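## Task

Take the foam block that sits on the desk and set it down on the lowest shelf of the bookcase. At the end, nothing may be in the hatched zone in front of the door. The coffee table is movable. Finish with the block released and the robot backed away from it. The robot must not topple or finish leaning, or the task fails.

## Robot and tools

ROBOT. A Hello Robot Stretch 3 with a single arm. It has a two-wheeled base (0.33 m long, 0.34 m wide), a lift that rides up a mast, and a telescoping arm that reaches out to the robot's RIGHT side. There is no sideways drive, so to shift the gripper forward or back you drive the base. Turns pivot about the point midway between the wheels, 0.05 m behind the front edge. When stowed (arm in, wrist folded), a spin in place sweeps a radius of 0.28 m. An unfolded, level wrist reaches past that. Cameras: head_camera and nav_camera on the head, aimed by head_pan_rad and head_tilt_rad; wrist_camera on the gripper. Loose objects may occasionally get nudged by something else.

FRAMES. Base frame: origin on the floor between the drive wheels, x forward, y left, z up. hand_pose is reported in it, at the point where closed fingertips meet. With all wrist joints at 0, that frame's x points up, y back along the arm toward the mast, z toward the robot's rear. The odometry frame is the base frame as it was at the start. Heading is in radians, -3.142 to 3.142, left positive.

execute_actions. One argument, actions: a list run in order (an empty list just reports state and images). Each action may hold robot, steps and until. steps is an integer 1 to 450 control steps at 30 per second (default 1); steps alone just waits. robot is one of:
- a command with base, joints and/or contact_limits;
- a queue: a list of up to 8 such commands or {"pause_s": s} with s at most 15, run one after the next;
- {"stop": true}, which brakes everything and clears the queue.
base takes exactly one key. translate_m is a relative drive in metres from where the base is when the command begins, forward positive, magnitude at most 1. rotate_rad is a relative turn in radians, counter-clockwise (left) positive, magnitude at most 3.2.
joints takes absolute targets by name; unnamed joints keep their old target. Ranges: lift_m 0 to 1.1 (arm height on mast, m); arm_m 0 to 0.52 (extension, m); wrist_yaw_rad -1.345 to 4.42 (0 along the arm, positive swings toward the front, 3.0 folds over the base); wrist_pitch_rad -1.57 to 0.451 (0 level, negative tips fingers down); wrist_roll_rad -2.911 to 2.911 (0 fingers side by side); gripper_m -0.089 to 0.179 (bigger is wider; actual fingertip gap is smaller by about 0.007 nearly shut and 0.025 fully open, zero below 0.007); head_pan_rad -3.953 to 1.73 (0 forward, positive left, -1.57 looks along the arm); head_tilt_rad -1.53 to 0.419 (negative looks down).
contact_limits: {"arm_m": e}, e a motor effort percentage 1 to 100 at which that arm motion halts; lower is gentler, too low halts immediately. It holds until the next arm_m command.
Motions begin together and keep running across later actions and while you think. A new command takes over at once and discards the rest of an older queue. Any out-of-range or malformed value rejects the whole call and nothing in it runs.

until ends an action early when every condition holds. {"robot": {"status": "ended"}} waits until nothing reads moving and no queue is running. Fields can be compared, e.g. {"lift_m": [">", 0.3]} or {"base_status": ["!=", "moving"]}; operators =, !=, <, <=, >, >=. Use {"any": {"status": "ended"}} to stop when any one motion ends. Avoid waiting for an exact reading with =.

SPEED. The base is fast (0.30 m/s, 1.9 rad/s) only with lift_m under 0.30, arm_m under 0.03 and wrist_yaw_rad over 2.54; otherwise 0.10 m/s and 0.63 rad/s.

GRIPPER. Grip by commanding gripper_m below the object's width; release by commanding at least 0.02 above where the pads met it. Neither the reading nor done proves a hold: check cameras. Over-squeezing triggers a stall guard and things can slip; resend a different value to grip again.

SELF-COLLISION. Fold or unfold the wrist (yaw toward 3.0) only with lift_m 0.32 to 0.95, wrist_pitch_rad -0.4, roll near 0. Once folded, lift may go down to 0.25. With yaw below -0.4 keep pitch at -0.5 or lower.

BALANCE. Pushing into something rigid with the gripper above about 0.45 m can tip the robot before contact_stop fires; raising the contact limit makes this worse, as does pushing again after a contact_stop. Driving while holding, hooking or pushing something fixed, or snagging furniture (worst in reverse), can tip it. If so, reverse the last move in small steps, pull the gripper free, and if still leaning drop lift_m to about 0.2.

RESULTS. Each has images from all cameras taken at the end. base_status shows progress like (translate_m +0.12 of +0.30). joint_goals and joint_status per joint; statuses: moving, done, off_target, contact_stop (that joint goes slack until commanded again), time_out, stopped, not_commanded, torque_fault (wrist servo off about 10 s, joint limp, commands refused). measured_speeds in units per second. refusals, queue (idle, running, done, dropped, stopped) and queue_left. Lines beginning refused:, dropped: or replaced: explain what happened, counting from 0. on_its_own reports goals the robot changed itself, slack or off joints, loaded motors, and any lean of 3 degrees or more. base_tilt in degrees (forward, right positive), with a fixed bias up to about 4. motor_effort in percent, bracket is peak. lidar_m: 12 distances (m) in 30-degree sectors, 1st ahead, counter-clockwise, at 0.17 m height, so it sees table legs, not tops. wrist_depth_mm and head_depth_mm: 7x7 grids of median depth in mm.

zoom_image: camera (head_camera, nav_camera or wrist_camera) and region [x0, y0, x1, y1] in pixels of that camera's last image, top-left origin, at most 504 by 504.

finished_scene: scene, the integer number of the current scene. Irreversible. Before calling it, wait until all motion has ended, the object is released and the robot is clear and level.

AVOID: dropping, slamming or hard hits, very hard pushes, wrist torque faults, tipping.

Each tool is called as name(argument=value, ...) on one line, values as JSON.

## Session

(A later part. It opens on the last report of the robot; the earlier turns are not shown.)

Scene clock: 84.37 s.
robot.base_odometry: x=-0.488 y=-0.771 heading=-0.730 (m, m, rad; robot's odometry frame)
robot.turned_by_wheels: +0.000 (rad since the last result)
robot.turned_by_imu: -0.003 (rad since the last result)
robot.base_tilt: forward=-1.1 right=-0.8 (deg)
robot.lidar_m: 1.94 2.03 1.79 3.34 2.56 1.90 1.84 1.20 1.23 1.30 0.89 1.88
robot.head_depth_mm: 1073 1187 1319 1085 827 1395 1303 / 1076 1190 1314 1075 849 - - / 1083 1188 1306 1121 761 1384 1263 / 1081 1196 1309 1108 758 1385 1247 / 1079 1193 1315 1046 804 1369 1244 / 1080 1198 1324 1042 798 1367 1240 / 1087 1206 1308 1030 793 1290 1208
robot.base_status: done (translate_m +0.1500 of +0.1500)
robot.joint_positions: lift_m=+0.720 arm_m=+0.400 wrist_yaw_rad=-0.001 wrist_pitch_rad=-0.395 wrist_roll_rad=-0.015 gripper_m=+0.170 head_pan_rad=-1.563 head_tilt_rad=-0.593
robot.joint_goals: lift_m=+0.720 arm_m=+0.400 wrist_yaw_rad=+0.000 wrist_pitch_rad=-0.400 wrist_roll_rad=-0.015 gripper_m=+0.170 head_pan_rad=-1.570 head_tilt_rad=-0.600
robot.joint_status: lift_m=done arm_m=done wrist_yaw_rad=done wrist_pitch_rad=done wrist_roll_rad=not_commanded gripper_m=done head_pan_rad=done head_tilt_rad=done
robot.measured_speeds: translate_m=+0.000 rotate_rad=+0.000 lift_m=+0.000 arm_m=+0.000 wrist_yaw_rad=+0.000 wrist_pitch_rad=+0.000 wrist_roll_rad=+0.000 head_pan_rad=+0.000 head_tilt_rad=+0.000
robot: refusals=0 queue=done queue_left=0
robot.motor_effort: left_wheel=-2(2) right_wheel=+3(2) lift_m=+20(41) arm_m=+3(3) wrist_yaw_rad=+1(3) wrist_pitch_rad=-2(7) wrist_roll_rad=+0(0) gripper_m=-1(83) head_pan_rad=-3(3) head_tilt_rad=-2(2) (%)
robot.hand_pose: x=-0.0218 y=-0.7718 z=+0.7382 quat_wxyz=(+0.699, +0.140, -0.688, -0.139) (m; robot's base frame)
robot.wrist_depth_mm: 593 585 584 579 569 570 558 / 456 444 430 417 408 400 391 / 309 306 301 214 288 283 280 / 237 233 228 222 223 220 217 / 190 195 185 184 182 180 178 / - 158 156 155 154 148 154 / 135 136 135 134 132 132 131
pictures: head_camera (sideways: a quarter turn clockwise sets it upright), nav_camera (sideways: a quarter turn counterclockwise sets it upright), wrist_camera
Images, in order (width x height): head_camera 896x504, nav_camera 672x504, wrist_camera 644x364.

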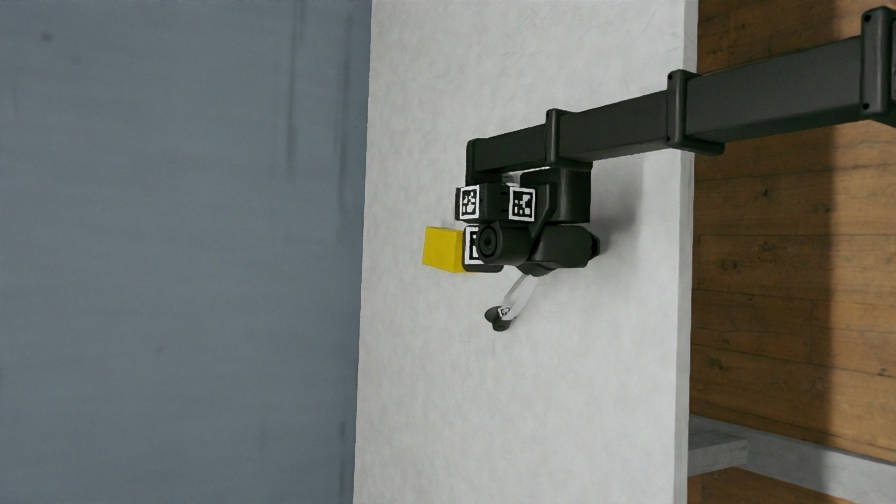

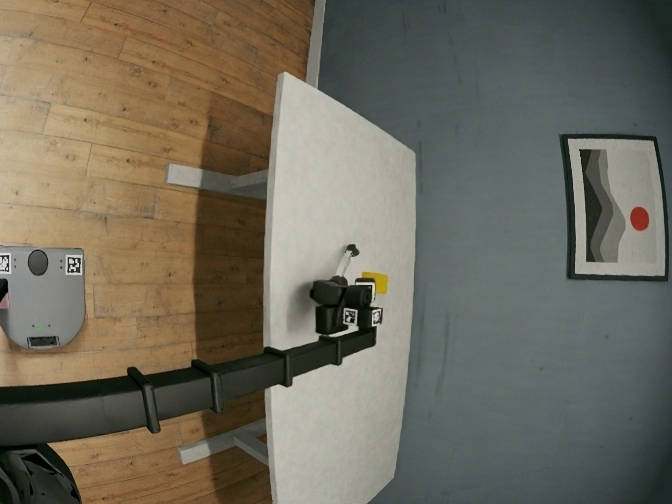

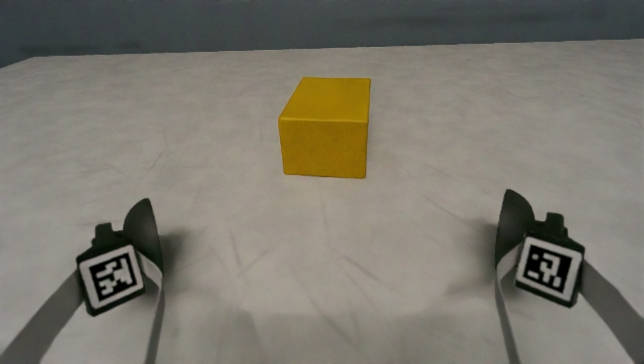

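execute_actions(actions=[{"robot":[{"joints":{"arm_m":0.52,"lift_m":0.73}},{"joints":{"gripper_m":0.0}},{"joints":{"lift_m":0.82}},{"joints":{"arm_m":0.0}}],"steps":450,"until":{"robot":{"status":"ended"}}}])

Scene clock: 96.93 s.
robot.base_odometry: x=-0.488 y=-0.771 heading=-0.730 (m, m, rad; robot's odometry frame)
robot.turned_by_wheels: +0.000 (rad since the last result)
robot.turned_by_imu: -0.004 (rad since the last result)
robot.base_tilt: forward=-1.1 right=-0.9 (deg)
robot.lidar_m: 1.94 2.02 1.79 3.32 2.56 1.90 1.84 1.20 1.23 1.29 0.89 1.87
robot.head_depth_mm: 1073 1184 1316 1087 826 1403 1311 / 1070 1190 1315 1074 820 1396 1325 / 1077 1192 1310 1066 815 698 1287 / 1079 1193 1319 1059 808 518 - / 1087 1191 1306 1049 807 710 1248 / 1088 1195 1316 1038 798 1369 1244 / 1087 1195 1307 1031 792 1285 1210
robot.base_status: done (translate_m +0.1500 of +0.1500)
robot.joint_positions: lift_m=+0.820 arm_m=+0.002 wrist_yaw_rad=+0.000 wrist_pitch_rad=-0.418 wrist_roll_rad=-0.015 gripper_m=+0.020 head_pan_rad=-1.563 head_tilt_rad=-0.593
robot.joint_goals: lift_m=+0.820 arm_m=+0.000 wrist_yaw_rad=+0.000 wrist_pitch_rad=-0.400 wrist_roll_rad=-0.015 gripper_m=+0.019 head_pan_rad=-1.570 head_tilt_rad=-0.600
robot.joint_status: lift_m=done arm_m=done wrist_yaw_rad=done wrist_pitch_rad=done wrist_roll_rad=not_commanded gripper_m=done head_pan_rad=done head_tilt_rad=done
robot.measured_speeds: translate_m=+0.000 rotate_rad=+0.000 lift_m=+0.000 arm_m=+0.000 wrist_yaw_rad=+0.000 wrist_pitch_rad=+0.000 wrist_roll_rad=+0.000 head_pan_rad=+0.000 head_tilt_rad=+0.000
robot: refusals=0 queue=done queue_left=0
robot.on_its_own: gripper_m is held at +0.019, not at your +0.000, by its stall guard, which is not easing now
robot.motor_effort: left_wheel=-1(2) right_wheel=+2(3) lift_m=+40(41) arm_m=-2(3) wrist_yaw_rad=+1(1) wrist_pitch_rad=+8(8) wrist_roll_rad=+0(0) gripper_m=-21(100) head_pan_rad=-3(2) head_tilt_rad=-2(2) (%)
robot.hand_pose: x=-0.0216 y=-0.3717 z=+0.8324 quat_wxyz=(+0.697, +0.148, -0.686, -0.146) (m; robot's base frame)
robot.wrist_depth_mm: 975 942 912 924 913 902 912 / - 723 695 672 661 650 629 / 514 501 493 490 480 474 459 / 395 394 388 161 362 374 369 / 334 333 234 129 128 329 329 / - - 960 116 117 - - / 958 955 931 134 887 939 924
pictures: head_camera (sideways: a quarter turn clockwise sets it upright), nav_camera (sideways: a quarter turn counterclockwise sets it upright), wrist_camera
Images, in order (width x height): head_camera 896x504, nav_camera 672x504, wrist_camera 644x364.

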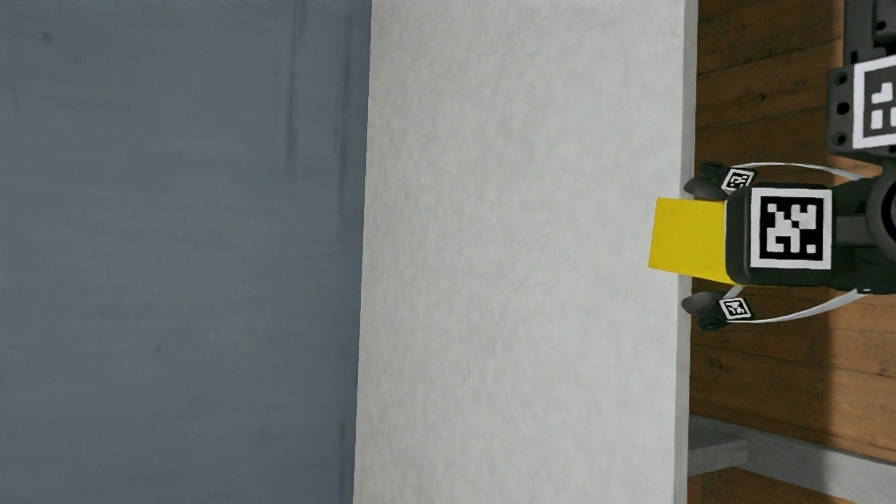

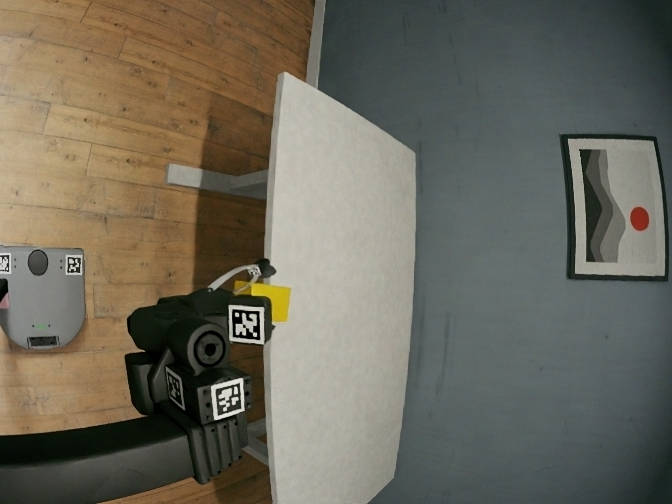

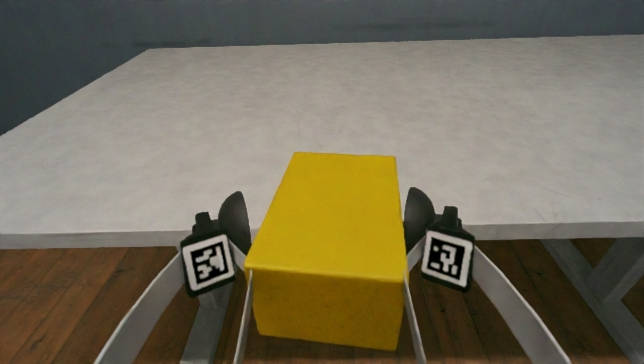

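execute_actions(actions=[{"robot":[{"base":{"rotate_rad":1.57},"joints":{"lift_m":0.4}},{"base":{"translate_m":1.0}},{"base":{"translate_m":1.0}},{"base":{"translate_m":0.3}},{"base":{"rotate_rad":1.57}},{"base":{"translate_m":0.9}}],"steps":450,"until":{"robot":{"status":"ended"}}},{"steps":450,"until":{"robot":{"status":"ended"}}},{"steps":450,"until":{"robot":{"status":"ended"}}}])

Scene clock: 152.50 s.
robot.base_odometry: x=+0.378 y=+1.543 heading=+2.410 (m, m, rad; robot's odometry frame)
robot.turned_by_wheels: +3.140 (rad since the last result)
robot.turned_by_imu: +3.120 (rad since the last result)
robot.base_tilt: forward=-1.0 right=-0.8 (deg)
robot.lidar_m: 0.91 0.97 1.31 3.49 3.71 2.32 2.11 1.71 1.24 0.88 1.18 0.96
robot.head_depth_mm: 989 1094 1222 1381 1601 1510 1272 / 990 1099 1222 1383 1593 1507 1264 / 989 1092 1220 1383 1589 1505 1258 / 992 1077 1186 1350 1549 1461 1255 / 989 1044 1166 1327 1320 1403 1244 / 985 1042 1161 1319 1308 1390 1238 / 983 1023 1167 1321 1303 1399 1235
robot.base_status: done (translate_m +0.9000 of +0.9000)
robot.joint_positions: lift_m=+0.400 arm_m=+0.002 wrist_yaw_rad=+0.000 wrist_pitch_rad=-0.418 wrist_roll_rad=-0.015 gripper_m=+0.020 head_pan_rad=-1.563 head_tilt_rad=-0.593
robot.joint_goals: lift_m=+0.400 arm_m=+0.000 wrist_yaw_rad=+0.000 wrist_pitch_rad=-0.400 wrist_roll_rad=-0.015 gripper_m=+0.019 head_pan_rad=-1.570 head_tilt_rad=-0.600
robot.joint_status: lift_m=done arm_m=done wrist_yaw_rad=done wrist_pitch_rad=done wrist_roll_rad=not_commanded gripper_m=done head_pan_rad=done head_tilt_rad=done
robot.measured_speeds: translate_m=+0.000 rotate_rad=+0.000 lift_m=+0.000 arm_m=+0.000 wrist_yaw_rad=+0.000 wrist_pitch_rad=+0.000 wrist_roll_rad=+0.000 head_pan_rad=+0.000 head_tilt_rad=+0.000
robot: refusals=0 queue=done queue_left=0
robot.on_its_own: gripper_m is held at +0.019, not at your +0.000, by its stall guard, which is not easing now
robot.motor_effort: left_wheel=-2(6) right_wheel=+2(5) lift_m=+24(42) arm_m=-3(2) wrist_yaw_rad=+1(0) wrist_pitch_rad=+9(9) wrist_roll_rad=+0(0) gripper_m=-21(20) head_pan_rad=-3(3) head_tilt_rad=-2(2) (%)
robot.hand_pose: x=-0.0216 y=-0.3716 z=+0.4129 quat_wxyz=(+0.697, +0.148, -0.686, -0.146) (m; robot's base frame)
robot.wrist_depth_mm: 799 821 802 835 848 842 856 / 879 889 883 899 922 923 927 / 888 922 916 975 - - - / 783 774 785 161 830 863 846 / 741 732 437 129 128 710 693 / 624 628 580 116 117 599 591 / 540 539 527 134 504 521 515
pictures: head_camera (sideways: a quarter turn clockwise sets it upright), nav_camera (sideways: a quarter turn counterclockwise sets it upright), wrist_camera
Images, in order (width x height): head_camera 896x504, nav_camera 672x504, wrist_camera 644x364.

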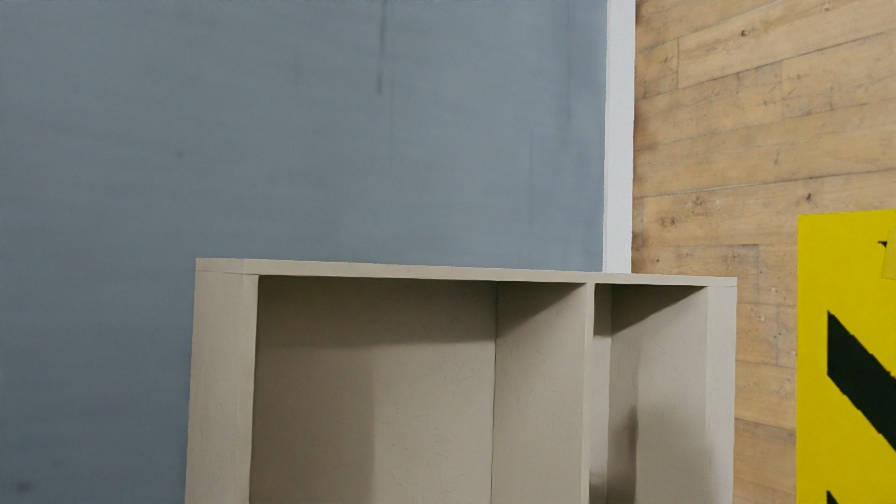

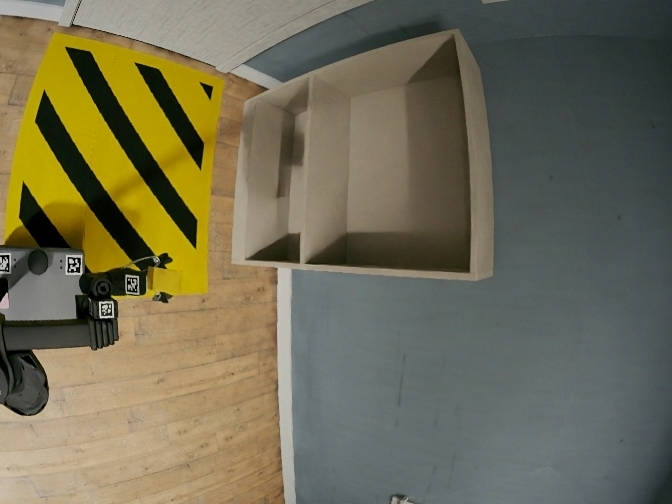

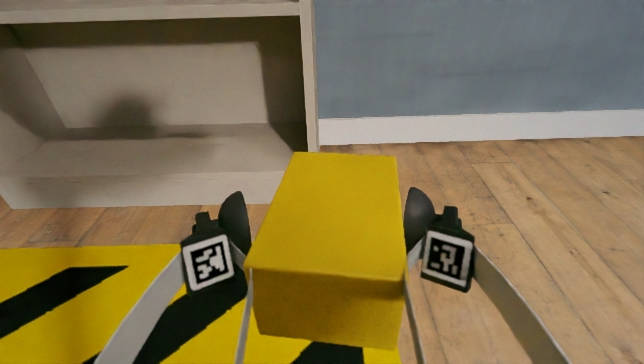

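execute_actions(actions=[{"robot":[{"base":{"rotate_rad":-0.7},"joints":{"lift_m":0.17}},{"base":{"translate_m":0.39}},{"base":{"rotate_rad":0.7}},{"joints":{"arm_m":0.15}}],"steps":450,"until":{"robot":{"status":"ended"}}},{"steps":450,"until":{"robot":{"status":"ended"}}}])

Scene clock: 192.27 s.
robot.base_odometry: x=+0.324 y=+1.929 heading=+2.410 (m, m, rad; robot's odometry frame)
robot.turned_by_wheels: +0.000 (rad since the last result)
robot.turned_by_imu: -0.005 (rad since the last result)
robot.base_tilt: forward=-1.0 right=-0.8 (deg)
robot.lidar_m: 0.62 0.64 0.89 2.37 3.99 2.69 2.43 1.35 0.69 0.47 0.80 0.65
robot.head_depth_mm: 772 853 728 786 875 1424 1270 / 771 848 722 1002 1092 1028 1205 / 766 838 711 1023 1127 1056 1193 / 768 833 754 1023 1125 1052 1180 / 766 833 745 1017 1126 1043 1179 / 765 832 732 1019 1121 1035 1175 / 764 830 719 1019 1120 1032 1176
robot.base_status: done (rotate_rad +0.6999 of +0.7000)
robot.joint_positions: lift_m=+0.170 arm_m=+0.150 wrist_yaw_rad=+0.000 wrist_pitch_rad=-0.418 wrist_roll_rad=-0.015 gripper_m=+0.020 head_pan_rad=-1.563 head_tilt_rad=-0.593
robot.joint_goals: lift_m=+0.170 arm_m=+0.150 wrist_yaw_rad=+0.000 wrist_pitch_rad=-0.400 wrist_roll_rad=-0.015 gripper_m=+0.019 head_pan_rad=-1.570 head_tilt_rad=-0.600
robot.joint_status: lift_m=done arm_m=done wrist_yaw_rad=done wrist_pitch_rad=done wrist_roll_rad=not_commanded gripper_m=done head_pan_rad=done head_tilt_rad=done
robot.measured_speeds: translate_m=+0.000 rotate_rad=+0.000 lift_m=+0.000 arm_m=+0.000 wrist_yaw_rad=+0.000 wrist_pitch_rad=+0.000 wrist_roll_rad=+0.000 head_pan_rad=+0.000 head_tilt_rad=+0.000
robot: refusals=0 queue=done queue_left=0
robot.on_its_own: gripper_m is held at +0.019, not at your +0.000, by its stall guard, which is not easing now
robot.motor_effort: left_wheel=-2(7) right_wheel=+2(4) lift_m=+24(24) arm_m=+3(4) wrist_yaw_rad=+1(1) wrist_pitch_rad=+9(9) wrist_roll_rad=+1(1) gripper_m=-20(20) head_pan_rad=-4(3) head_tilt_rad=-2(2) (%)
robot.hand_pose: x=-0.0216 y=-0.5190 z=+0.1829 quat_wxyz=(+0.697, +0.148, -0.686, -0.146) (m; robot's base frame)
robot.wrist_depth_mm: 448 451 448 450 448 434 294 / 491 498 486 494 490 439 295 / 447 438 432 428 419 387 295 / 344 342 335 161 312 323 306 / 328 325 225 129 128 327 371 / 355 354 329 116 117 338 336 / 308 305 300 134 285 296 295
pictures: head_camera (sideways: a quarter turn clockwise sets it upright), nav_camera (sideways: a quarter turn counterclockwise sets it upright), wrist_camera
Images, in order (width x height): head_camera 896x504, nav_camera 672x504, wrist_camera 644x364.

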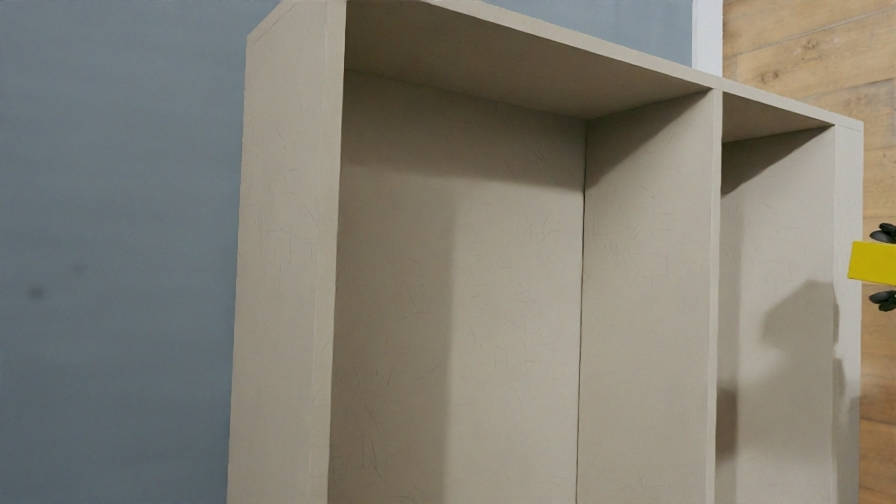

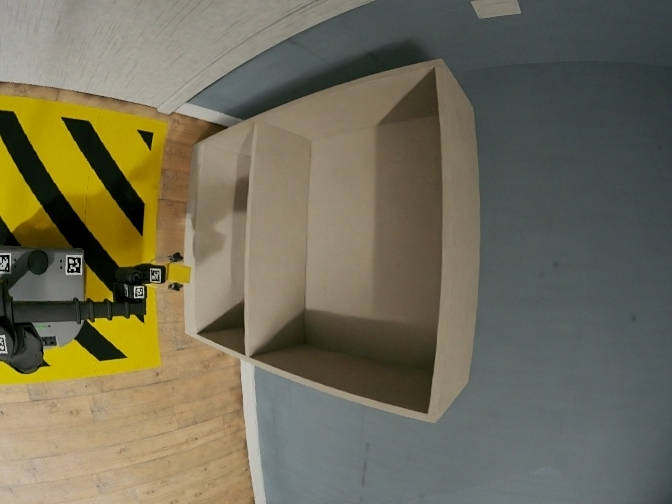

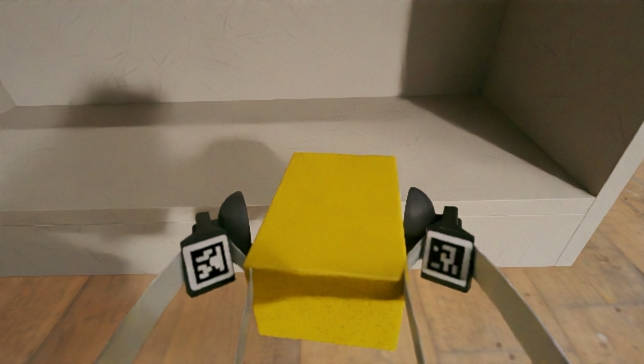

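execute_actions(actions=[{"robot":[{"joints":{"arm_m":0.36},"contact_limits":{"arm_m":30}},{"joints":{"gripper_m":0.12}},{"joints":{"arm_m":0.0}},{"base":{"translate_m":-1.0}}],"steps":450,"until":{"robot":{"status":"ended"}}},{"steps":450,"until":{"robot":{"status":"ended"}}}])

Scene clock: 213.63 s.
robot.base_odometry: x=+1.068 y=+1.261 heading=+2.410 (m, m, rad; robot's odometry frame)
robot.turned_by_wheels: +0.000 (rad since the last result)
robot.turned_by_imu: -0.003 (rad since the last result)
robot.base_tilt: forward=-1.1 right=-0.9 (deg)
robot.lidar_m: 1.62 1.69 2.30 3.46 3.09 1.84 1.44 1.36 0.99 0.95 0.98 0.95
robot.head_depth_mm: 783 870 966 1089 1256 1435 1271 / 783 863 962 1094 1259 1435 1263 / 783 861 964 1088 1249 1422 1264 / 782 860 959 1083 1243 1415 1255 / 781 860 956 1084 1251 1402 1239 / 781 857 957 1079 1248 1402 1235 / 780 859 955 1083 1242 1392 1244
robot.base_status: done (translate_m -1.0000 of -1.0000)
robot.joint_positions: lift_m=+0.170 arm_m=+0.002 wrist_yaw_rad=+0.000 wrist_pitch_rad=-0.418 wrist_roll_rad=-0.015 gripper_m=+0.120 head_pan_rad=-1.563 head_tilt_rad=-0.593
robot.joint_goals: lift_m=+0.170 arm_m=+0.000 wrist_yaw_rad=+0.000 wrist_pitch_rad=-0.400 wrist_roll_rad=-0.015 gripper_m=+0.120 head_pan_rad=-1.570 head_tilt_rad=-0.600
robot.joint_status: lift_m=done arm_m=done wrist_yaw_rad=done wrist_pitch_rad=done wrist_roll_rad=not_commanded gripper_m=done head_pan_rad=done head_tilt_rad=done
robot.measured_speeds: translate_m=+0.000 rotate_rad=+0.000 lift_m=+0.000 arm_m=+0.000 wrist_yaw_rad=+0.000 wrist_pitch_rad=+0.000 wrist_roll_rad=+0.000 head_pan_rad=+0.000 head_tilt_rad=+0.000
robot: refusals=0 queue=done queue_left=0
robot.motor_effort: left_wheel=-1(6) right_wheel=+2(3) lift_m=+24(24) arm_m=-3(3) wrist_yaw_rad=+1(0) wrist_pitch_rad=+8(9) wrist_roll_rad=+1(1) gripper_m=+0(81) head_pan_rad=-3(3) head_tilt_rad=-2(2) (%)
robot.hand_pose: x=-0.0216 y=-0.3716 z=+0.1829 quat_wxyz=(+0.697, +0.148, -0.686, -0.146) (m; robot's base frame)
robot.wrist_depth_mm: 622 626 619 633 640 637 638 / 664 673 677 693 680 677 681 / 668 661 649 644 621 613 601 / 519 516 504 496 497 487 478 / 422 420 413 411 408 412 395 / 354 353 349 346 344 330 338 / 308 304 303 302 299 297 295
pictures: head_camera (sideways: a quarter turn clockwise sets it upright), nav_camera (sideways: a quarter turn counterclockwise sets it upright), wrist_camera
Images, in order (width x height): head_camera 896x504, nav_camera 672x504, wrist_camera 644x364.

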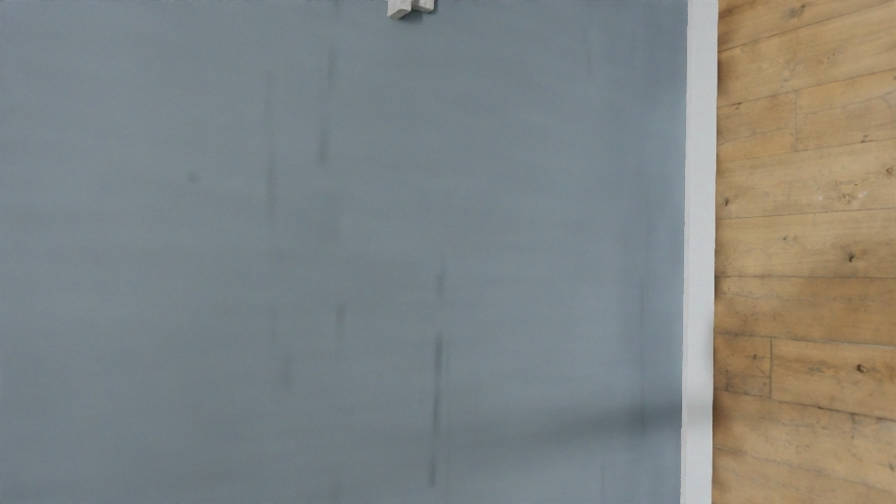

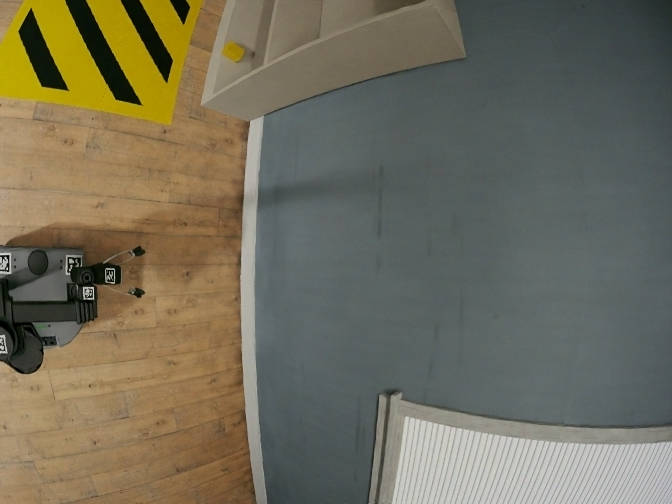

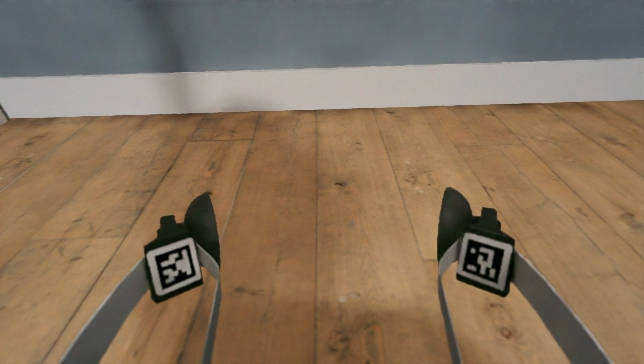

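finished_scene(scene=2)

The scene is finished: the task was done.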